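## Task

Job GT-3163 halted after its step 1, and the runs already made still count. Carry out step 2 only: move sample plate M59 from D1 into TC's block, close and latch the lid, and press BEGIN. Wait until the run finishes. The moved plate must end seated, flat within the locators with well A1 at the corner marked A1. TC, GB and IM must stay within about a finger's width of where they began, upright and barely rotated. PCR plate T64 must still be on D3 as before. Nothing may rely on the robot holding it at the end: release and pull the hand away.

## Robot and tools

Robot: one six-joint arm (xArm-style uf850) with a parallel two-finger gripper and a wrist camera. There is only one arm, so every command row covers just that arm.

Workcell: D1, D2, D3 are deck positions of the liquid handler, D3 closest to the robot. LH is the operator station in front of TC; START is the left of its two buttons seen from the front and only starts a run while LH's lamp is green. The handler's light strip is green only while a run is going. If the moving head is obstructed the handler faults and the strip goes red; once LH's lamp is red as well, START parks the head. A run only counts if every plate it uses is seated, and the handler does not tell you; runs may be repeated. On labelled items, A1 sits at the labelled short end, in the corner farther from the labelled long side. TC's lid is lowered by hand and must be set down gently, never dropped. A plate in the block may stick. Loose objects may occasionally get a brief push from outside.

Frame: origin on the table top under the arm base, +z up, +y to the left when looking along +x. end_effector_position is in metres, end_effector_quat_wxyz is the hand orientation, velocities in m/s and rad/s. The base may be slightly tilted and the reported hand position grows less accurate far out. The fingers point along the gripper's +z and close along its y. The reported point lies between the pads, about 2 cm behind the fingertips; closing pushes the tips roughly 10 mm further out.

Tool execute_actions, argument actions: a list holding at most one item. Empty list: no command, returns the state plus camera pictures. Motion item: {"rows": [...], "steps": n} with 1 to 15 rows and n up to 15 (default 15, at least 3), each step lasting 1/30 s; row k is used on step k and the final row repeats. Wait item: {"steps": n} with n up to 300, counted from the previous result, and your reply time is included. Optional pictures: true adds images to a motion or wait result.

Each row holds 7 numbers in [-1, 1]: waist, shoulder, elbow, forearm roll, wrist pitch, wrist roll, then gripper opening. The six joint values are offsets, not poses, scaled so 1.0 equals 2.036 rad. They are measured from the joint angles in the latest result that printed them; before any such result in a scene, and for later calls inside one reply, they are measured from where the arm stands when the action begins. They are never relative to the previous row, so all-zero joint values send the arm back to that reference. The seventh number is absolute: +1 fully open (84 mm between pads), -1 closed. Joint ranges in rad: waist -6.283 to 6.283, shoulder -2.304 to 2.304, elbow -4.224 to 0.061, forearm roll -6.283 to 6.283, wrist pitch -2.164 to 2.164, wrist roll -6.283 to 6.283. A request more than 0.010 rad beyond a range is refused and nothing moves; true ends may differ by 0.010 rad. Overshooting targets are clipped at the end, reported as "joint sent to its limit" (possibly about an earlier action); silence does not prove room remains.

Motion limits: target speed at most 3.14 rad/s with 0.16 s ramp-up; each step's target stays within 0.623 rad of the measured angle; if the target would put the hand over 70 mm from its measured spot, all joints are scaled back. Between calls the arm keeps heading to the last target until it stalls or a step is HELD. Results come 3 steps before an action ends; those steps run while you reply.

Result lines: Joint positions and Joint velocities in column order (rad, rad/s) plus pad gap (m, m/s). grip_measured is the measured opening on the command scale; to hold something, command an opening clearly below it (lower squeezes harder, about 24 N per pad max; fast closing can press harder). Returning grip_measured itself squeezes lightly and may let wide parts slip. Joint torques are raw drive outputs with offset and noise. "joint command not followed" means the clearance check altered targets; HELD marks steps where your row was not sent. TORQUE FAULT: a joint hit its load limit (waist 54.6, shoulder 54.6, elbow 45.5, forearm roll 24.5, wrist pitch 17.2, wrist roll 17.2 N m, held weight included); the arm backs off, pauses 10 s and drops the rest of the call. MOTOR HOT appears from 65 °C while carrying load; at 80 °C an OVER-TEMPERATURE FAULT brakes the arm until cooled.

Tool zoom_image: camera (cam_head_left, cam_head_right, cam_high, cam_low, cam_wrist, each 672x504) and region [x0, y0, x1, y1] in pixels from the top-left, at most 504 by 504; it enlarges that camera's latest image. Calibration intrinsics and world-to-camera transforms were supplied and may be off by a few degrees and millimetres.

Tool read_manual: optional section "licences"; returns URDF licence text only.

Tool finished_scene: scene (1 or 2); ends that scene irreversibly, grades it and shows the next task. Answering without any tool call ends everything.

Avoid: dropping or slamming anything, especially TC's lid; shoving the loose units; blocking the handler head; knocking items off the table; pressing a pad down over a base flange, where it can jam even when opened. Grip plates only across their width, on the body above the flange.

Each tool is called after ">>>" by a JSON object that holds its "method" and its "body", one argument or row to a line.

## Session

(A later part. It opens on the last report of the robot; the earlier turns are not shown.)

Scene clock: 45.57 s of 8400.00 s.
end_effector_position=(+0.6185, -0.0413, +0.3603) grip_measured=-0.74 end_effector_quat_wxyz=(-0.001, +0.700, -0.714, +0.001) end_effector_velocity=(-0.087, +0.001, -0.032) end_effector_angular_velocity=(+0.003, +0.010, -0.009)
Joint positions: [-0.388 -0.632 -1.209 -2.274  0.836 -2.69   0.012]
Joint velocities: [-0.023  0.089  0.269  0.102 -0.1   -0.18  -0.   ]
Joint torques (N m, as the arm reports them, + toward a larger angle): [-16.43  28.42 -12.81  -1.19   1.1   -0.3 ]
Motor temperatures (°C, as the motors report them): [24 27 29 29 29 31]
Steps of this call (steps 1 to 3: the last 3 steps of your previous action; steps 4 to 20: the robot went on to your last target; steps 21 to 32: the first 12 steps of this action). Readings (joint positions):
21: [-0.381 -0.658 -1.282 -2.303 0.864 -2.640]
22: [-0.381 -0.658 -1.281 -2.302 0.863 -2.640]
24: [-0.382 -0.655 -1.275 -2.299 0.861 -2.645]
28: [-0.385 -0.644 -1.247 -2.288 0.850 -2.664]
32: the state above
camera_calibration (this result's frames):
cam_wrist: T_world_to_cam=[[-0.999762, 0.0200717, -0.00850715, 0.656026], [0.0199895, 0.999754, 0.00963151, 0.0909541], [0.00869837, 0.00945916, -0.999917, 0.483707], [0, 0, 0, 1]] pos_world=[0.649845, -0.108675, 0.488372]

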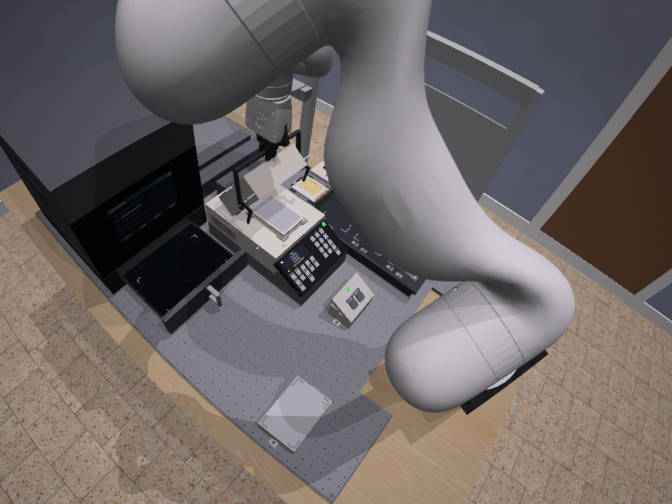

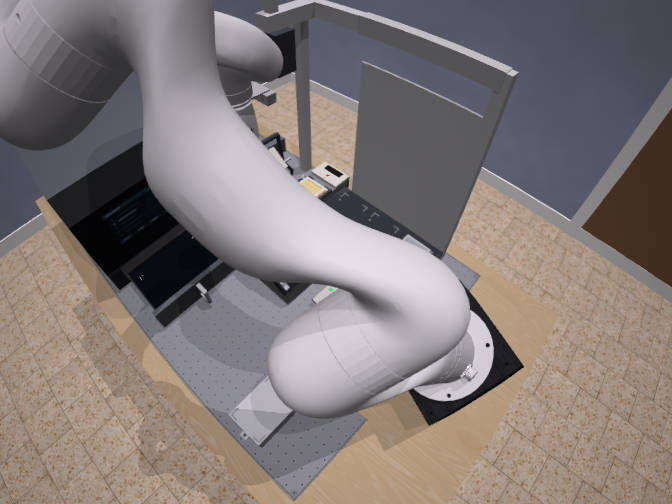

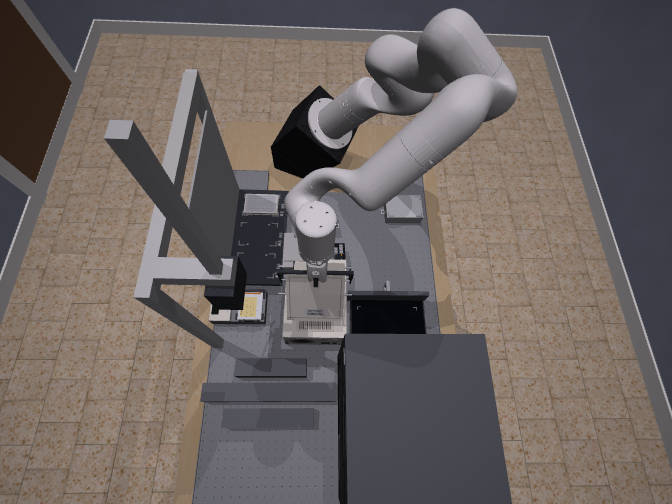

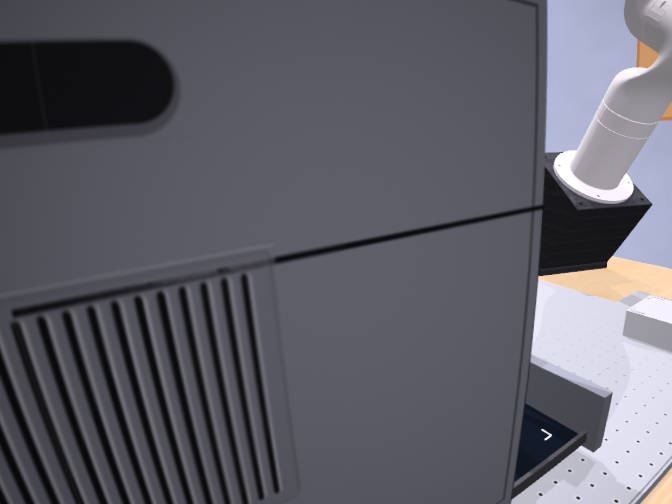

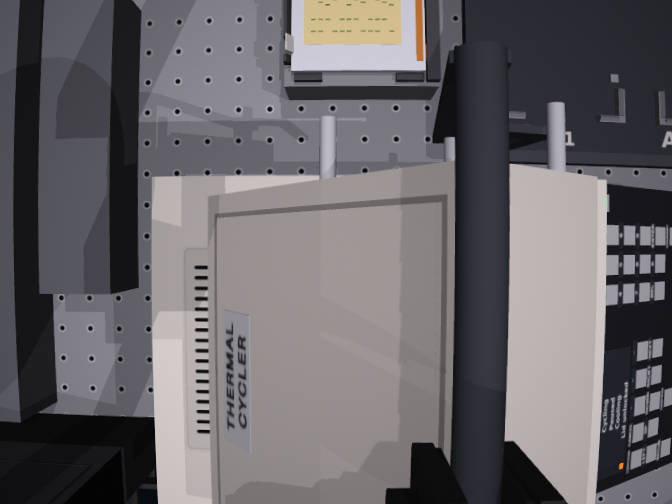

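>>> {"method": "execute_actions", "body": {
  "actions": [
    {"rows": [[-0.0012,0.0064,0.0207,0.0094,-0.0089,-0.0157,-1],[-0.0011,0.007,0.025,0.0124,-0.0113,-0.0197,-1],[-0.0009,0.0076,0.0293,0.0153,-0.0136,-0.0237,-1],[-0.0008,0.0082,0.0336,0.0182,-0.0159,-0.0277,-1],[-0.0006,0.0089,0.038,0.0212,-0.0183,-0.0317,-1],[-0.0004,0.0095,0.0423,0.0241,-0.0206,-0.0357,-1],[-0.0003,0.0101,0.0466,0.027,-0.0229,-0.0397,-1],[-0.0001,0.0107,0.0509,0.0299,-0.0252,-0.0437,-1],[0,0.0113,0.0552,0.0329,-0.0276,-0.0477,-1],[0.0002,0.0119,0.0595,0.0358,-0.0299,-0.0517,-1]], "steps": 15}
  ],
  "pictures": true
}}

Scene clock: 46.33 s of 8400.00 s.
end_effector_position=(+0.5890, -0.0408, +0.3421) grip_measured=-0.74 end_effector_quat_wxyz=(-0.001, +0.700, -0.714, +0.001) end_effector_velocity=(-0.073, +0.002, -0.054) end_effector_angular_velocity=(+0.000, +0.009, -0.007)
Joint positions: [-0.389 -0.611 -1.116 -2.219  0.79  -2.77   0.012]
Joint velocities: [ 0.009  0.028  0.219  0.145 -0.116 -0.195  0.   ]
Joint torques (N m, as the arm reports them, + toward a larger angle): [-16.23  23.95 -12.93  -1.87   0.99  -0.1 ]
Motor temperatures (°C, as the motors report them): [24 27 29 29 29 31]
Steps of this call (steps 1 to 3: the last 3 steps of your previous action; steps 4 to 11: the robot went on to your last target; steps 12 to 23: the first 12 steps of this action). Readings (joint positions):
12: [-0.391 -0.620 -1.176 -2.261 0.823 -2.713]
13: [-0.391 -0.620 -1.176 -2.260 0.823 -2.714]
15: [-0.391 -0.619 -1.170 -2.256 0.820 -2.720]
19: [-0.390 -0.615 -1.147 -2.240 0.807 -2.741]
23: the state above
camera_calibration (this result's frames):
cam_wrist: T_world_to_cam=[[-0.999762, 0.0199343, -0.0088078, 0.62646], [0.0198519, 0.999759, 0.00934131, 0.0913747], [0.00899189, 0.00916424, -0.999918, 0.46563], [0, 0, 0, 1]] pos_world=[0.62031, -0.108108, 0.470256]

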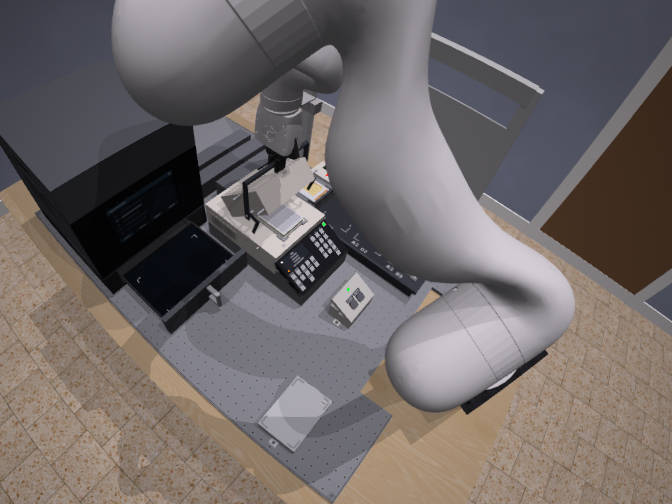

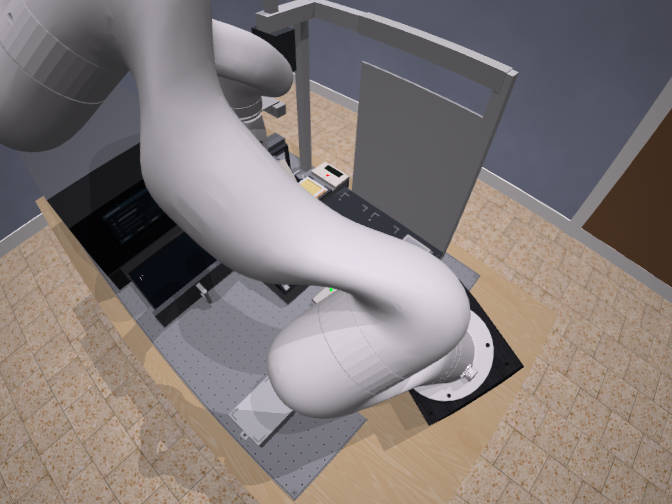

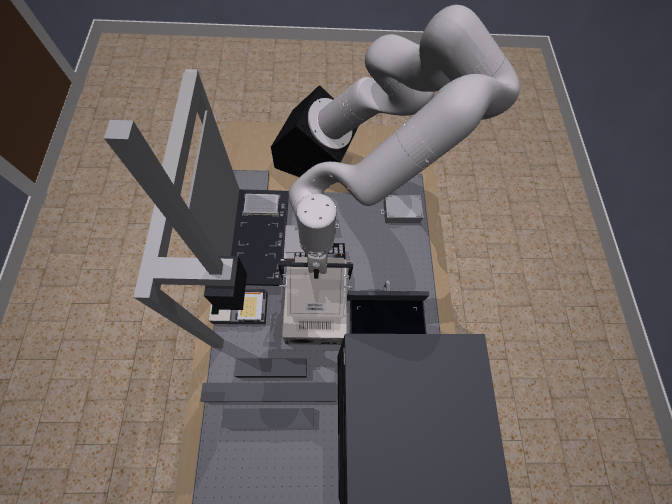

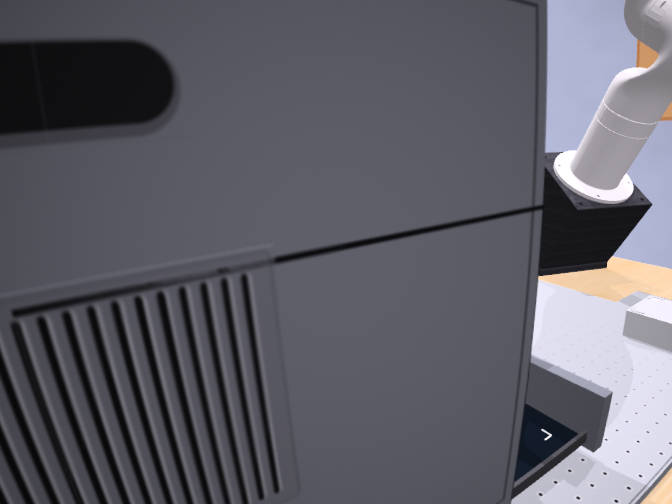

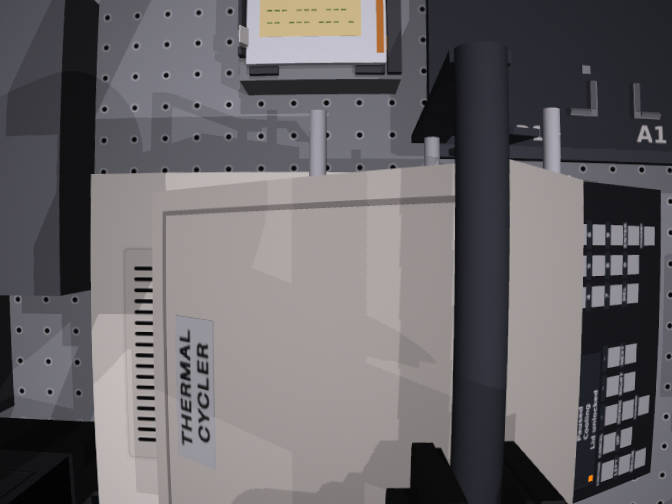

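>>> {"method": "execute_actions", "body": {
  "actions": [
    {"rows": [[0.0015,0.0007,0.0163,0.0122,-0.0095,-0.0162,-1],[0.0024,-0.0001,0.0188,0.0158,-0.0117,-0.02,-1],[0.0032,-0.001,0.0213,0.0193,-0.0139,-0.0238,-1],[0.004,-0.0018,0.0238,0.0228,-0.0161,-0.0276,-1],[0.0049,-0.0027,0.0264,0.0264,-0.0183,-0.0315,-1],[0.0057,-0.0036,0.0289,0.0299,-0.0204,-0.0353,-1],[0.0065,-0.0044,0.0314,0.0334,-0.0226,-0.0391,-1],[0.0073,-0.0053,0.0339,0.0369,-0.0248,-0.0429,-1],[0.0082,-0.0061,0.0364,0.0405,-0.027,-0.0467,-1],[0.009,-0.007,0.0389,0.044,-0.0292,-0.0505,-1]], "steps": 15}
  ],
  "pictures": true
}}

Scene clock: 47.50 s of 8400.00 s.
end_effector_position=(+0.5679, -0.0403, +0.3163) grip_measured=-0.74 end_effector_quat_wxyz=(-0.001, +0.700, -0.714, -0.000) end_effector_velocity=(-0.045, +0.000, -0.068) end_effector_angular_velocity=(-0.000, +0.007, -0.008)
Joint positions: [-0.376 -0.62  -1.052 -2.152  0.744 -2.849  0.012]
Joint velocities: [ 0.042 -0.046  0.127  0.176 -0.108 -0.185  0.   ]
Joint torques (N m, as the arm reports them, + toward a larger angle): [-16.14  31.04 -11.84  -1.67   1.36   0.06]
Motor temperatures (°C, as the motors report them): [24 27 29 29 29 31]
Steps of this call (steps 1 to 3: the last 3 steps of your previous action; steps 4 to 23: the robot went on to your last target; steps 24 to 35: the first 12 steps of this action). Readings (joint positions):
24: [-0.388 -0.607 -1.088 -2.201 0.775 -2.796]
25: [-0.388 -0.607 -1.088 -2.200 0.775 -2.796]
27: [-0.387 -0.609 -1.085 -2.196 0.772 -2.801]
31: [-0.382 -0.614 -1.070 -2.177 0.760 -2.822]
35: the state above
camera_calibration (this result's frames):
cam_wrist: T_world_to_cam=[[-0.999774, 0.0200003, -0.00713826, 0.604575], [0.0199306, 0.999754, 0.00970247, 0.0914453], [0.00733056, 0.00955801, -0.999927, 0.440951], [0, 0, 0, 1]] pos_world=[0.599384, -0.107729, 0.444347]

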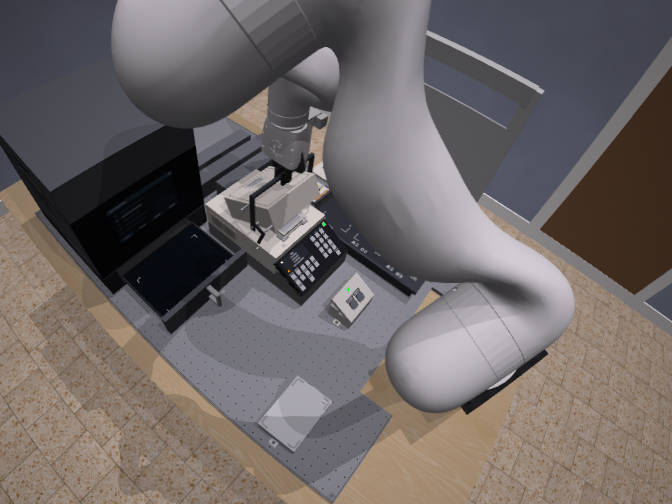

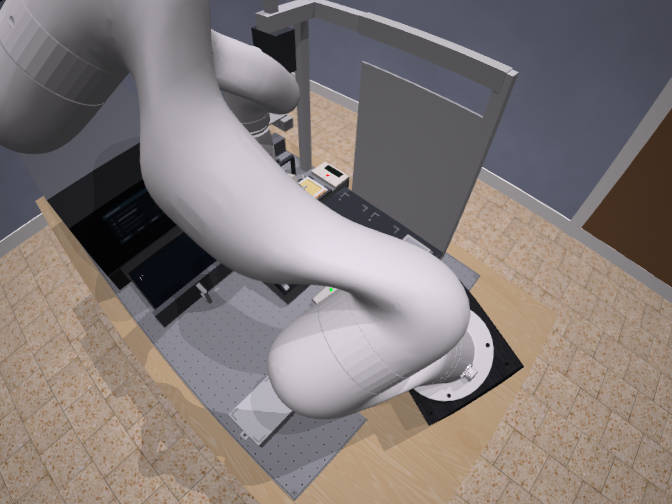

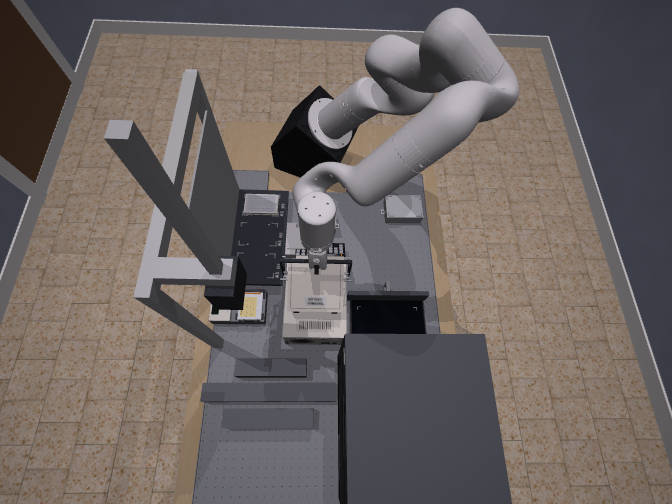

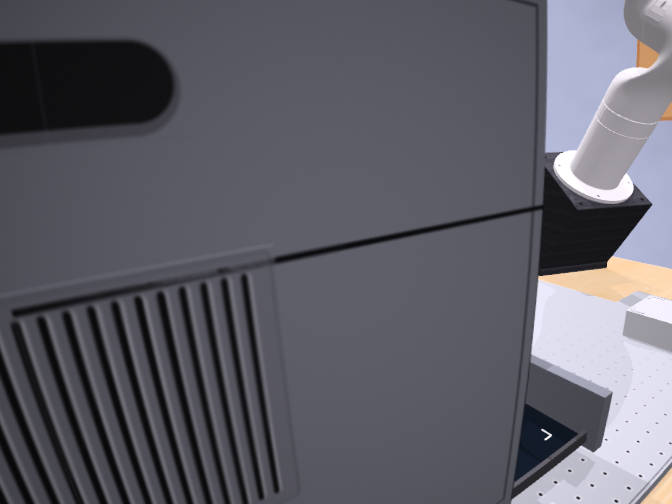

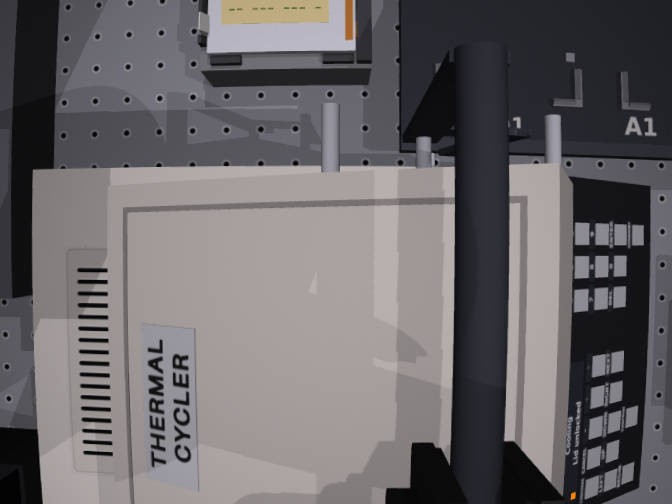

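>>> {"method": "zoom_image", "body": {
  "camera": "cam_head_left",
  "region": [200, 140, 340, 280]
}}

Region (200, 140, 340, 280) of cam_head_left's 672x504 image, scaled by 3.600, with more detail than that image has.

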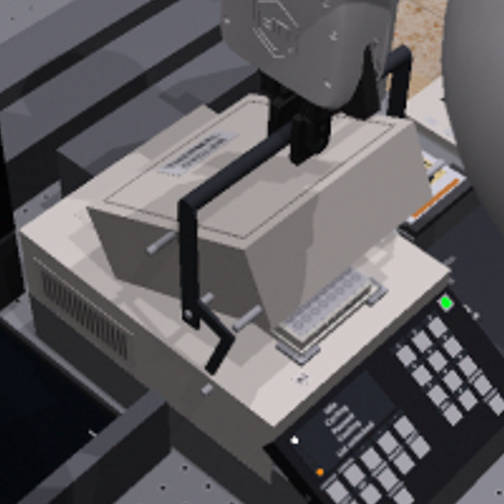

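>>> {"method": "execute_actions", "body": {
  "actions": [
    {"rows": [[0.0036,-0.0039,0.0085,0.0141,-0.0081,-0.0145,-1],[0.0045,-0.0052,0.0096,0.0171,-0.0096,-0.0173,-1],[0.0055,-0.0066,0.0106,0.0202,-0.0111,-0.0202,-1],[0.0064,-0.0079,0.0116,0.0232,-0.0126,-0.023,-1],[0.0074,-0.0092,0.0127,0.0262,-0.0141,-0.0258,-1],[0.0083,-0.0105,0.0137,0.0292,-0.0156,-0.0286,-1],[0.0093,-0.0118,0.0147,0.0322,-0.0171,-0.0314,-1],[0.0102,-0.0132,0.0157,0.0353,-0.0186,-0.0343,-1],[0.0112,-0.0145,0.0168,0.0383,-0.0201,-0.0371,-1],[0.0121,-0.0158,0.0178,0.0413,-0.0216,-0.0399,-1]], "steps": 15}
  ]
}}

>>> {"method": "execute_actions", "body": {
  "actions": [
    {"steps": 10}
  ],
  "pictures": true
}}

Scene clock: 51.10 s of 8400.00 s.
end_effector_position=(+0.5574, -0.0402, +0.2922) grip_measured=-0.74 end_effector_quat_wxyz=(-0.001, +0.700, -0.714, +0.000) end_effector_velocity=(-0.022, +0.001, -0.057) end_effector_angular_velocity=(+0.002, +0.005, -0.006)
Joint positions: [-0.357 -0.644 -1.022 -2.087  0.71  -2.912  0.012]
Joint velocities: [ 0.049 -0.067  0.053  0.15  -0.072 -0.135  0.   ]
Joint torques (N m, as the arm reports them, + toward a larger angle): [-15.93  27.92 -11.49  -1.56   1.8   -0.17]
Motor temperatures (°C, as the motors report them): [24 27 29 29 29 31]
Steps of this call (steps 1 to 3: the last 3 steps of your previous action; steps 4 to 30: the robot went on to your last target; steps 31 to 90: nothing new was sent; then 0.20 s passed at rest; steps 91 to 102: the first 12 steps of this action). Readings (joint positions):
91: [-0.370 -0.626 -1.036 -2.130 0.731 -2.873]
92: [-0.370 -0.626 -1.036 -2.129 0.730 -2.873]
94: [-0.369 -0.627 -1.035 -2.125 0.728 -2.877]
98: [-0.364 -0.635 -1.030 -2.109 0.720 -2.892]
102: the state above

Scene clock: 51.43 s of 8400.00 s.
end_effector_position=(+0.5550, -0.0402, +0.2857) grip_measured=-0.74 end_effector_quat_wxyz=(-0.000, +0.700, -0.714, +0.000) end_effector_velocity=(-0.002, -0.000, -0.003) end_effector_angular_velocity=(-0.000, +0.000, +0.000)
Joint positions: [-0.351 -0.652 -1.016 -2.069  0.701 -2.929  0.012]
Joint velocities: [ 0.002 -0.004  0.003  0.008 -0.004 -0.009 -0.   ]
Joint torques (N m, as the arm reports them, + toward a larger angle): [-15.65  33.52 -12.59  -2.46   1.54  -0.26]
Motor temperatures (°C, as the motors report them): [24 27 29 29 29 31]
Kept back: nothing.
Steps of this call (steps 1 to 3: the last 3 steps of your previous action; steps 4 to 10: the robot went on to your last target). Readings (joint positions):
1: [-0.356 -0.646 -1.021 -2.082 0.707 -2.916]
2: [-0.354 -0.648 -1.019 -2.079 0.706 -2.920]
4: [-0.353 -0.650 -1.018 -2.074 0.703 -2.924]
8: [-0.352 -0.652 -1.016 -2.070 0.701 -2.928]
10: the state above
camera_calibration (this result's frames):
cam_wrist: T_world_to_cam=[[-0.999766, 0.0203117, -0.00748428, 0.59157], [0.0202433, 0.999754, 0.00910518, 0.0918168], [0.00766738, 0.00895154, -0.999931, 0.410184], [0, 0, 0, 1]] pos_world=[0.586428, -0.107482, 0.413747]

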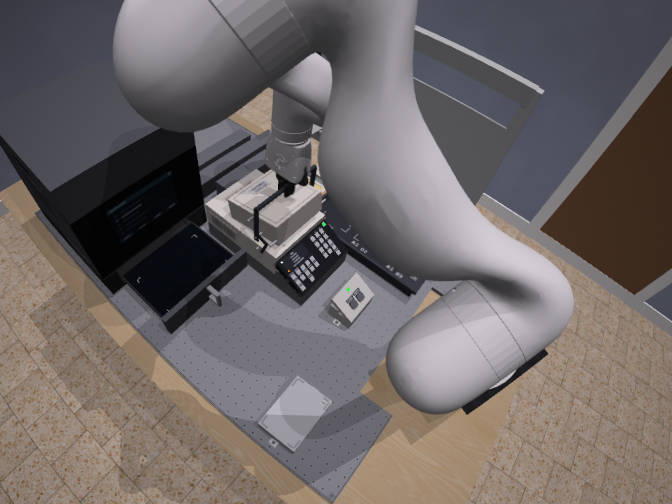

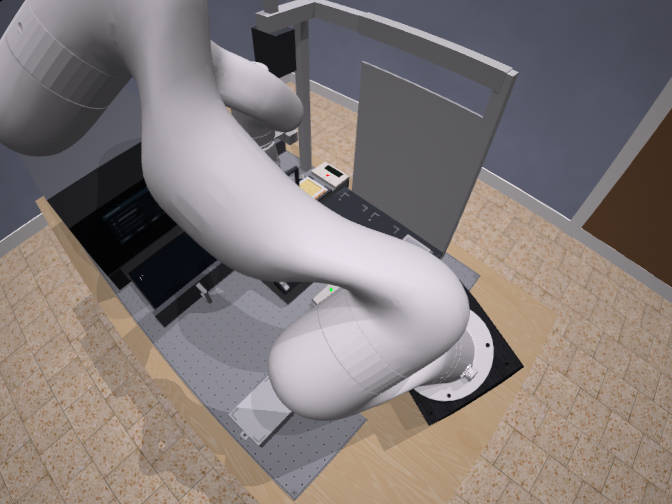

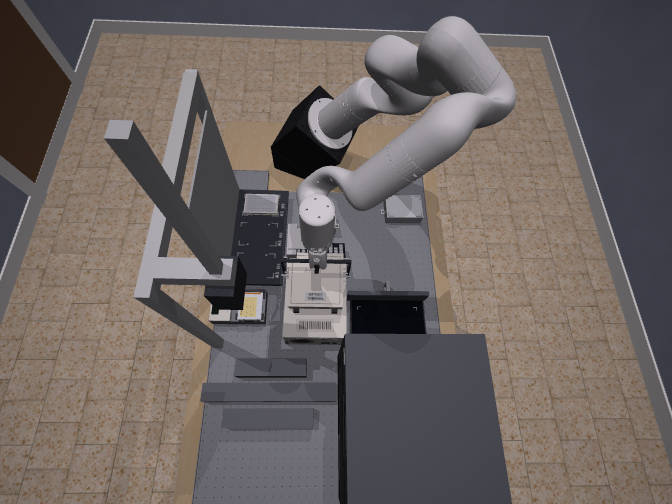

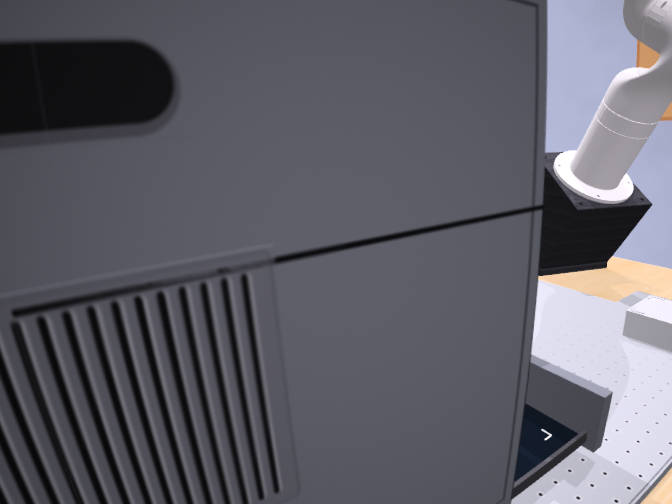

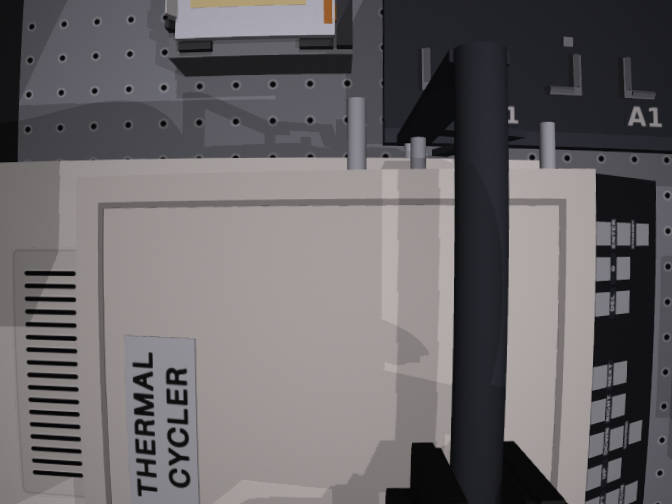

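>>> {"method": "zoom_image", "body": {
  "camera": "cam_head_left",
  "region": [210, 160, 330, 280]
}}

Region (210, 160, 330, 280) of cam_head_left's 672x504 image, scaled by 4.200, with more detail than that image has.

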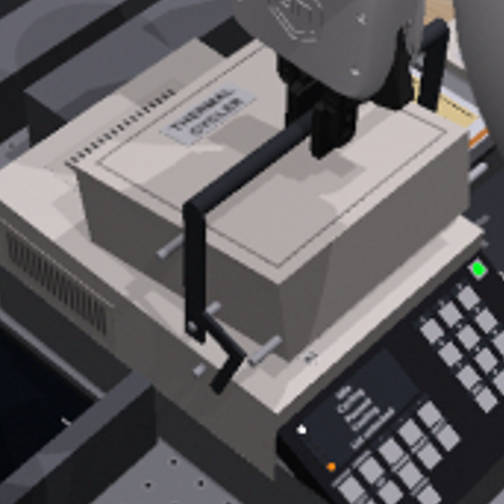

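>>> {"method": "execute_actions", "body": {
  "actions": [
    {"rows": [[0.0005,-0.0008,-0.0001,0.0012,-0.0005,-0.0009,-1],[0.0011,-0.0016,-0.0001,0.0023,-0.001,-0.0017,-1],[0.0016,-0.0024,-0.0002,0.0035,-0.0016,-0.0026,-1],[0.0021,-0.0032,-0.0002,0.0046,-0.0021,-0.0035,-1],[0.0026,-0.004,-0.0003,0.0058,-0.0026,-0.0044,-1],[0.0032,-0.0048,-0.0004,0.0069,-0.0031,-0.0052,-1],[0.0037,-0.0056,-0.0004,0.0081,-0.0036,-0.0061,-1],[0.0042,-0.0064,-0.0005,0.0093,-0.0041,-0.007,-1]], "steps": 15}
  ]
}}

Scene clock: 52.23 s of 8400.00 s.
end_effector_position=(+0.5549, -0.0402, +0.2793) grip_measured=-0.74 end_effector_quat_wxyz=(-0.000, +0.700, -0.714, +0.000) end_effector_velocity=(+0.003, -0.001, -0.011) end_effector_angular_velocity=(-0.001, -0.006, +0.000)
Joint positions: [-0.345 -0.662 -1.017 -2.054  0.694 -2.94   0.012]
Joint velocities: [ 0.012 -0.021 -0.006  0.034 -0.013 -0.025  0.   ]
Joint torques (N m, as the arm reports them, + toward a larger angle): [-16.08  33.64  -9.77  -0.89   1.66  -0.05]
Motor temperatures (°C, as the motors report them): [24 27 29 29 29 31]
Steps of this call (steps 1 to 12: the robot went on to your last target; steps 13 to 24: the first 12 steps of this action). Readings (joint positions):
13: [-0.351 -0.652 -1.016 -2.068 0.700 -2.930]
14: [-0.351 -0.652 -1.016 -2.068 0.700 -2.930]
16: [-0.350 -0.653 -1.016 -2.067 0.700 -2.931]
20: [-0.348 -0.658 -1.017 -2.061 0.697 -2.935]
24: the state above

>>> {"method": "execute_actions", "body": {
  "actions": [
    {"rows": [[0.0011,-0.0016,-0.0001,0.0023,-0.001,-0.0017,-1],[0.0013,-0.002,-0.0001,0.0029,-0.0013,-0.0022,-1],[0.0016,-0.0024,-0.0002,0.0035,-0.0016,-0.0026,-1],[0.0018,-0.0028,-0.0002,0.004,-0.0018,-0.003,-1],[0.0021,-0.0032,-0.0002,0.0046,-0.0021,-0.0035,-1],[0.0024,-0.0036,-0.0003,0.0052,-0.0023,-0.0039,-1],[0.0026,-0.004,-0.0003,0.0058,-0.0026,-0.0044,-1],[0.0029,-0.0044,-0.0003,0.0064,-0.0028,-0.0048,-1],[0.0032,-0.0048,-0.0004,0.0069,-0.0031,-0.0052,-1]], "steps": 15}
  ],
  "pictures": true
}}

Scene clock: 52.77 s of 8400.00 s.
end_effector_position=(+0.5552, -0.0402, +0.2748) grip_measured=-0.74 end_effector_quat_wxyz=(-0.000, +0.700, -0.714, +0.001) end_effector_velocity=(-0.000, -0.000, -0.009) end_effector_angular_velocity=(-0.000, +0.000, -0.000)
Joint positions: [-0.34  -0.67  -1.018 -2.043  0.689 -2.949  0.012]
Joint velocities: [ 0.01  -0.016 -0.001  0.022 -0.01  -0.017  0.   ]
Joint torques (N m, as the arm reports them, + toward a larger angle): [-12.26  28.95  -9.38  -1.27   1.14  -0.08]
Motor temperatures (°C, as the motors report them): [24 27 29 29 29 31]
Steps of this call (steps 1 to 3: the last 3 steps of your previous action; step 4: the robot went on to your last target; steps 5 to 16: the first 12 steps of this action). Readings (joint positions):
5: [-0.343 -0.664 -1.017 -2.051 0.693 -2.943]
6: [-0.343 -0.664 -1.017 -2.051 0.693 -2.943]
8: [-0.343 -0.665 -1.017 -2.050 0.692 -2.944]
12: [-0.341 -0.667 -1.018 -2.046 0.691 -2.946]
16: the state above
camera_calibration (this result's frames):
cam_wrist: T_world_to_cam=[[-0.999766, 0.0201752, -0.00782811, 0.591727], [0.0201051, 0.999758, 0.00893006, 0.0920548], [0.00800638, 0.00877058, -0.999929, 0.399079], [0, 0, 0, 1]] pos_world=[0.586542, -0.107471, 0.402861]

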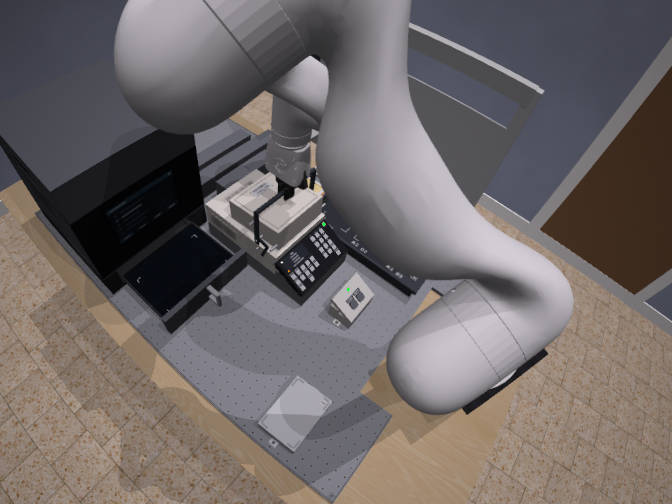

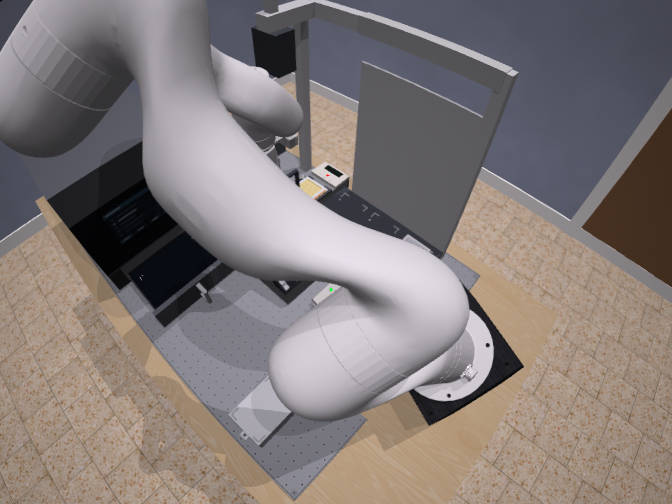

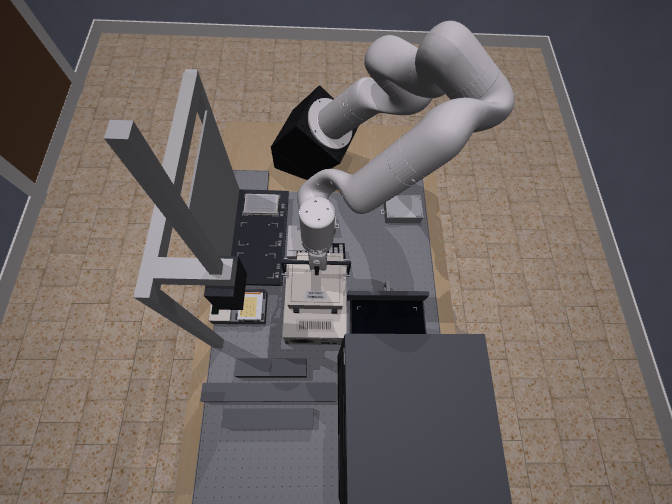

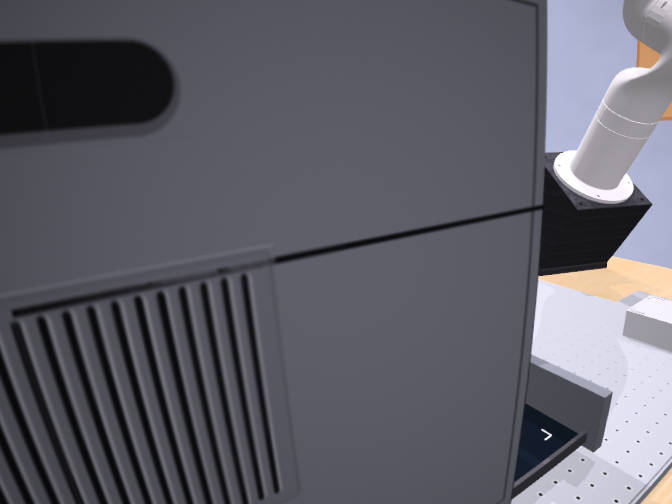

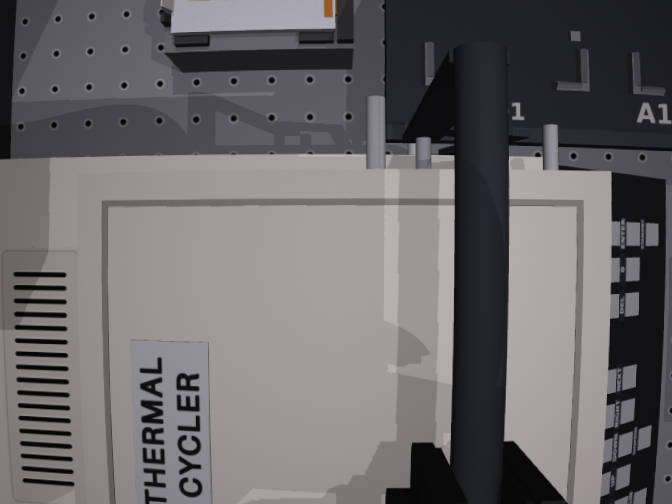

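>>> {"method": "zoom_image", "body": {
  "camera": "cam_head_left",
  "region": [220, 170, 320, 270]
}}

>>> {"method": "execute_actions", "body": {
  "actions": [],
  "pictures": false
}}

Region (220, 170, 320, 270) of cam_head_left's 672x504 image, scaled by 5.040, with more detail than that image has.

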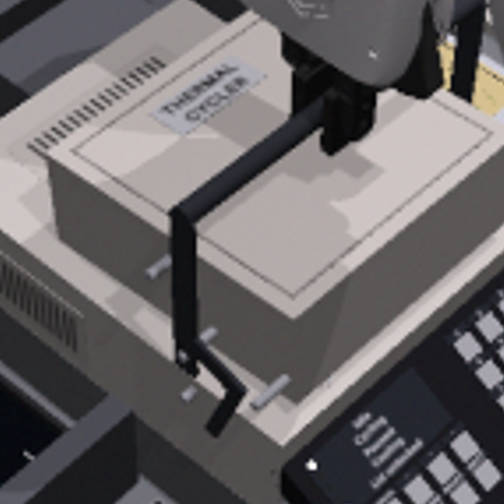

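Scene clock: 52.87 s of 8400.00 s.
end_effector_position=(+0.5551, -0.0402, +0.2741) grip_measured=-0.74 end_effector_quat_wxyz=(-0.000, +0.700, -0.714, +0.001) end_effector_velocity=(-0.000, +0.001, -0.005) end_effector_angular_velocity=(-0.000, +0.001, +0.001)
Joint positions: [-0.339 -0.671 -1.018 -2.041  0.689 -2.95   0.012]
Joint velocities: [ 0.007 -0.007 -0.     0.01  -0.005 -0.008 -0.   ]
Joint torques (N m, as the arm reports them, + toward a larger angle): [-8.16 28.82 -8.12 -0.55  1.49  0.05]
Motor temperatures (°C, as the motors report them): [24 27 29 29 29 31]
Kept back: nothing.
Steps of this call (steps 1 to 3: the last 3 steps of your previous action). Readings (joint positions):
1: [-0.339 -0.670 -1.018 -2.042 0.689 -2.949]
2: [-0.339 -0.671 -1.018 -2.041 0.689 -2.950]
3: the state above

>>> {"method": "execute_actions", "body": {
  "actions": [
    {"rows": [[-0.0017,0.0028,0.0067,0.0102,-0.0012,-0.0117,-1],[-0.0031,0.0051,0.0134,0.0211,-0.0027,-0.024,-1],[-0.0045,0.0073,0.0201,0.032,-0.0042,-0.0363,-1],[-0.0059,0.0096,0.0268,0.0429,-0.0057,-0.0485,-1],[-0.0073,0.0118,0.0335,0.0538,-0.0072,-0.0608,-1],[-0.0087,0.0141,0.0401,0.0648,-0.0087,-0.0731,-1],[-0.0101,0.0163,0.0468,0.0757,-0.0101,-0.0854,-1],[-0.0114,0.0186,0.0535,0.0866,-0.0116,-0.0976,-1],[-0.0128,0.0208,0.0602,0.0975,-0.0131,-0.1099,-1],[-0.0142,0.0231,0.0669,0.1084,-0.0146,-0.1222,-1]], "steps": 15}
  ]
}}

>>> {"method": "execute_actions", "body": {
  "actions": [
    {"steps": 12}
  ],
  "pictures": true
}}

Scene clock: 55.23 s of 8400.00 s.
end_effector_position=(+0.5361, -0.0395, +0.2724) grip_measured=-0.74 end_effector_quat_wxyz=(-0.022, +0.700, -0.713, +0.020) end_effector_velocity=(-0.080, +0.002, -0.008) end_effector_angular_velocity=(-0.012, -0.213, -0.012)
Joint positions: [-0.358 -0.64  -0.928 -1.896  0.668 -3.114  0.012]
Joint velocities: [-0.072  0.117  0.353  0.568 -0.07  -0.631  0.   ]
Joint torques (N m, as the arm reports them, + toward a larger angle): [-11.23  25.75  -9.22  -2.77   2.43   0.13]
Motor temperatures (°C, as the motors report them): [24 27 29 29 29 31]
Steps of this call (steps 1 to 15: the robot went on to your last target; steps 16 to 59: nothing new was sent; steps 60 to 71: the first 12 steps of this action). Readings (joint positions):
60: [-0.338 -0.672 -1.018 -2.040 0.688 -2.951]
61: [-0.338 -0.671 -1.017 -2.038 0.688 -2.953]
63: [-0.340 -0.668 -1.010 -2.026 0.686 -2.967]
67: [-0.348 -0.656 -0.976 -1.972 0.678 -3.028]
71: the state above

Scene clock: 55.63 s of 8400.00 s.
end_effector_position=(+0.5260, -0.0393, +0.2717) grip_measured=-0.74 end_effector_quat_wxyz=(-0.031, +0.700, -0.713, +0.031) end_effector_velocity=(-0.002, -0.001, +0.000) end_effector_angular_velocity=(-0.002, -0.007, +0.000)
Joint positions: [-0.367 -0.624 -0.883 -1.822  0.66  -3.197  0.012]
Joint velocities: [-0.003  0.004  0.011  0.018 -0.002 -0.021 -0.   ]
Joint torques (N m, as the arm reports them, + toward a larger angle): [-11.81  26.07  -6.89  -2.83   1.85   0.14]
Motor temperatures (°C, as the motors report them): [24 27 29 29 29 31]
Kept back: nothing.
Steps of this call (steps 1 to 3: the last 3 steps of your previous action; steps 4 to 12: the robot went on to your last target). Readings (joint positions):
1: [-0.360 -0.636 -0.917 -1.878 0.666 -3.133]
2: [-0.362 -0.633 -0.908 -1.863 0.664 -3.150]
4: [-0.365 -0.629 -0.896 -1.844 0.662 -3.172]
8: [-0.367 -0.626 -0.886 -1.827 0.660 -3.191]
12: the state above
camera_calibration (this result's frames):
cam_wrist: T_world_to_cam=[[-0.995399, 0.0192906, -0.0938513, 0.583574], [0.0185095, 0.999786, 0.00918575, 0.0925802], [0.0940085, 0.00740635, -0.995544, 0.349746], [0, 0, 0, 1]] pos_world=[0.546296, -0.106408, 0.402106]

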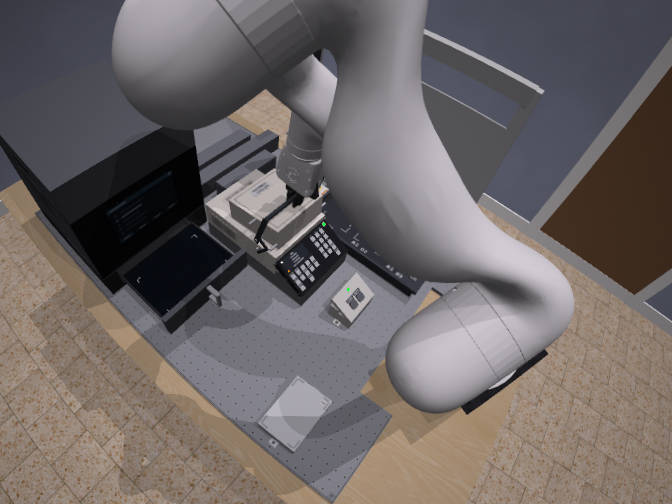

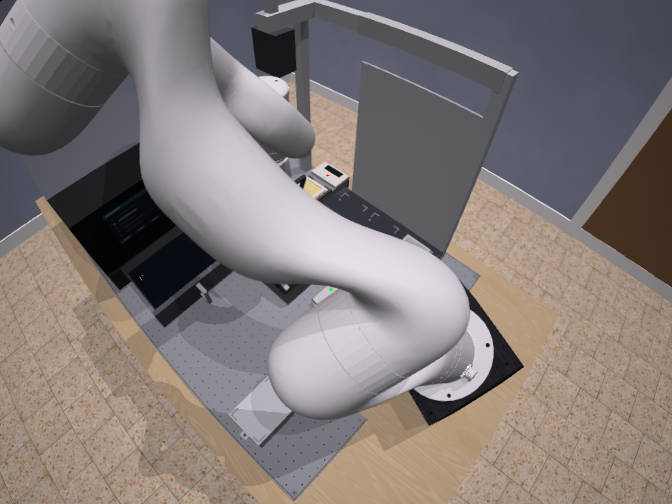

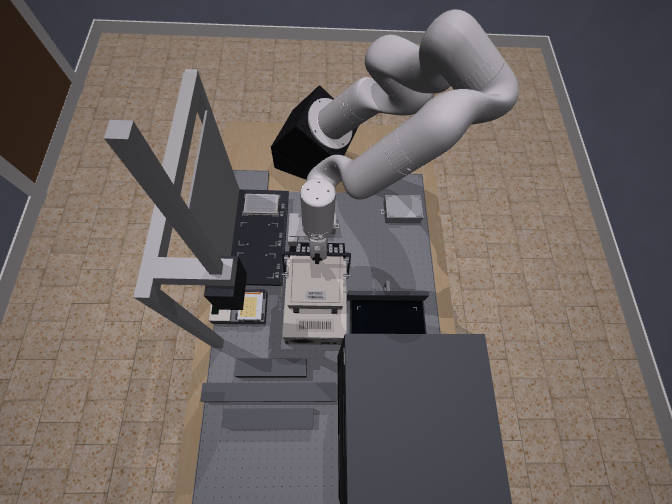

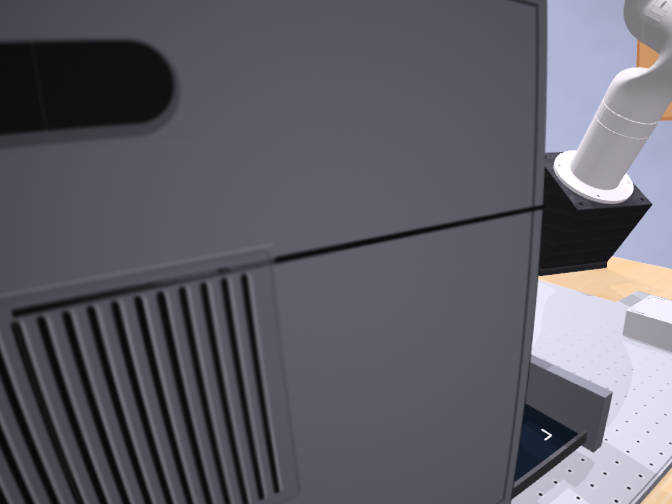

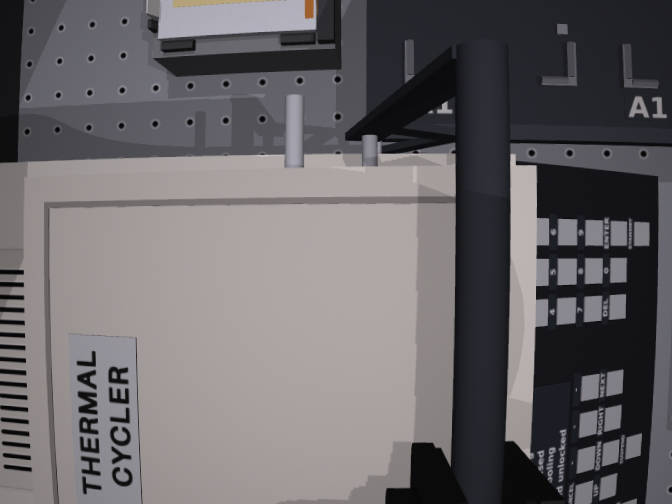

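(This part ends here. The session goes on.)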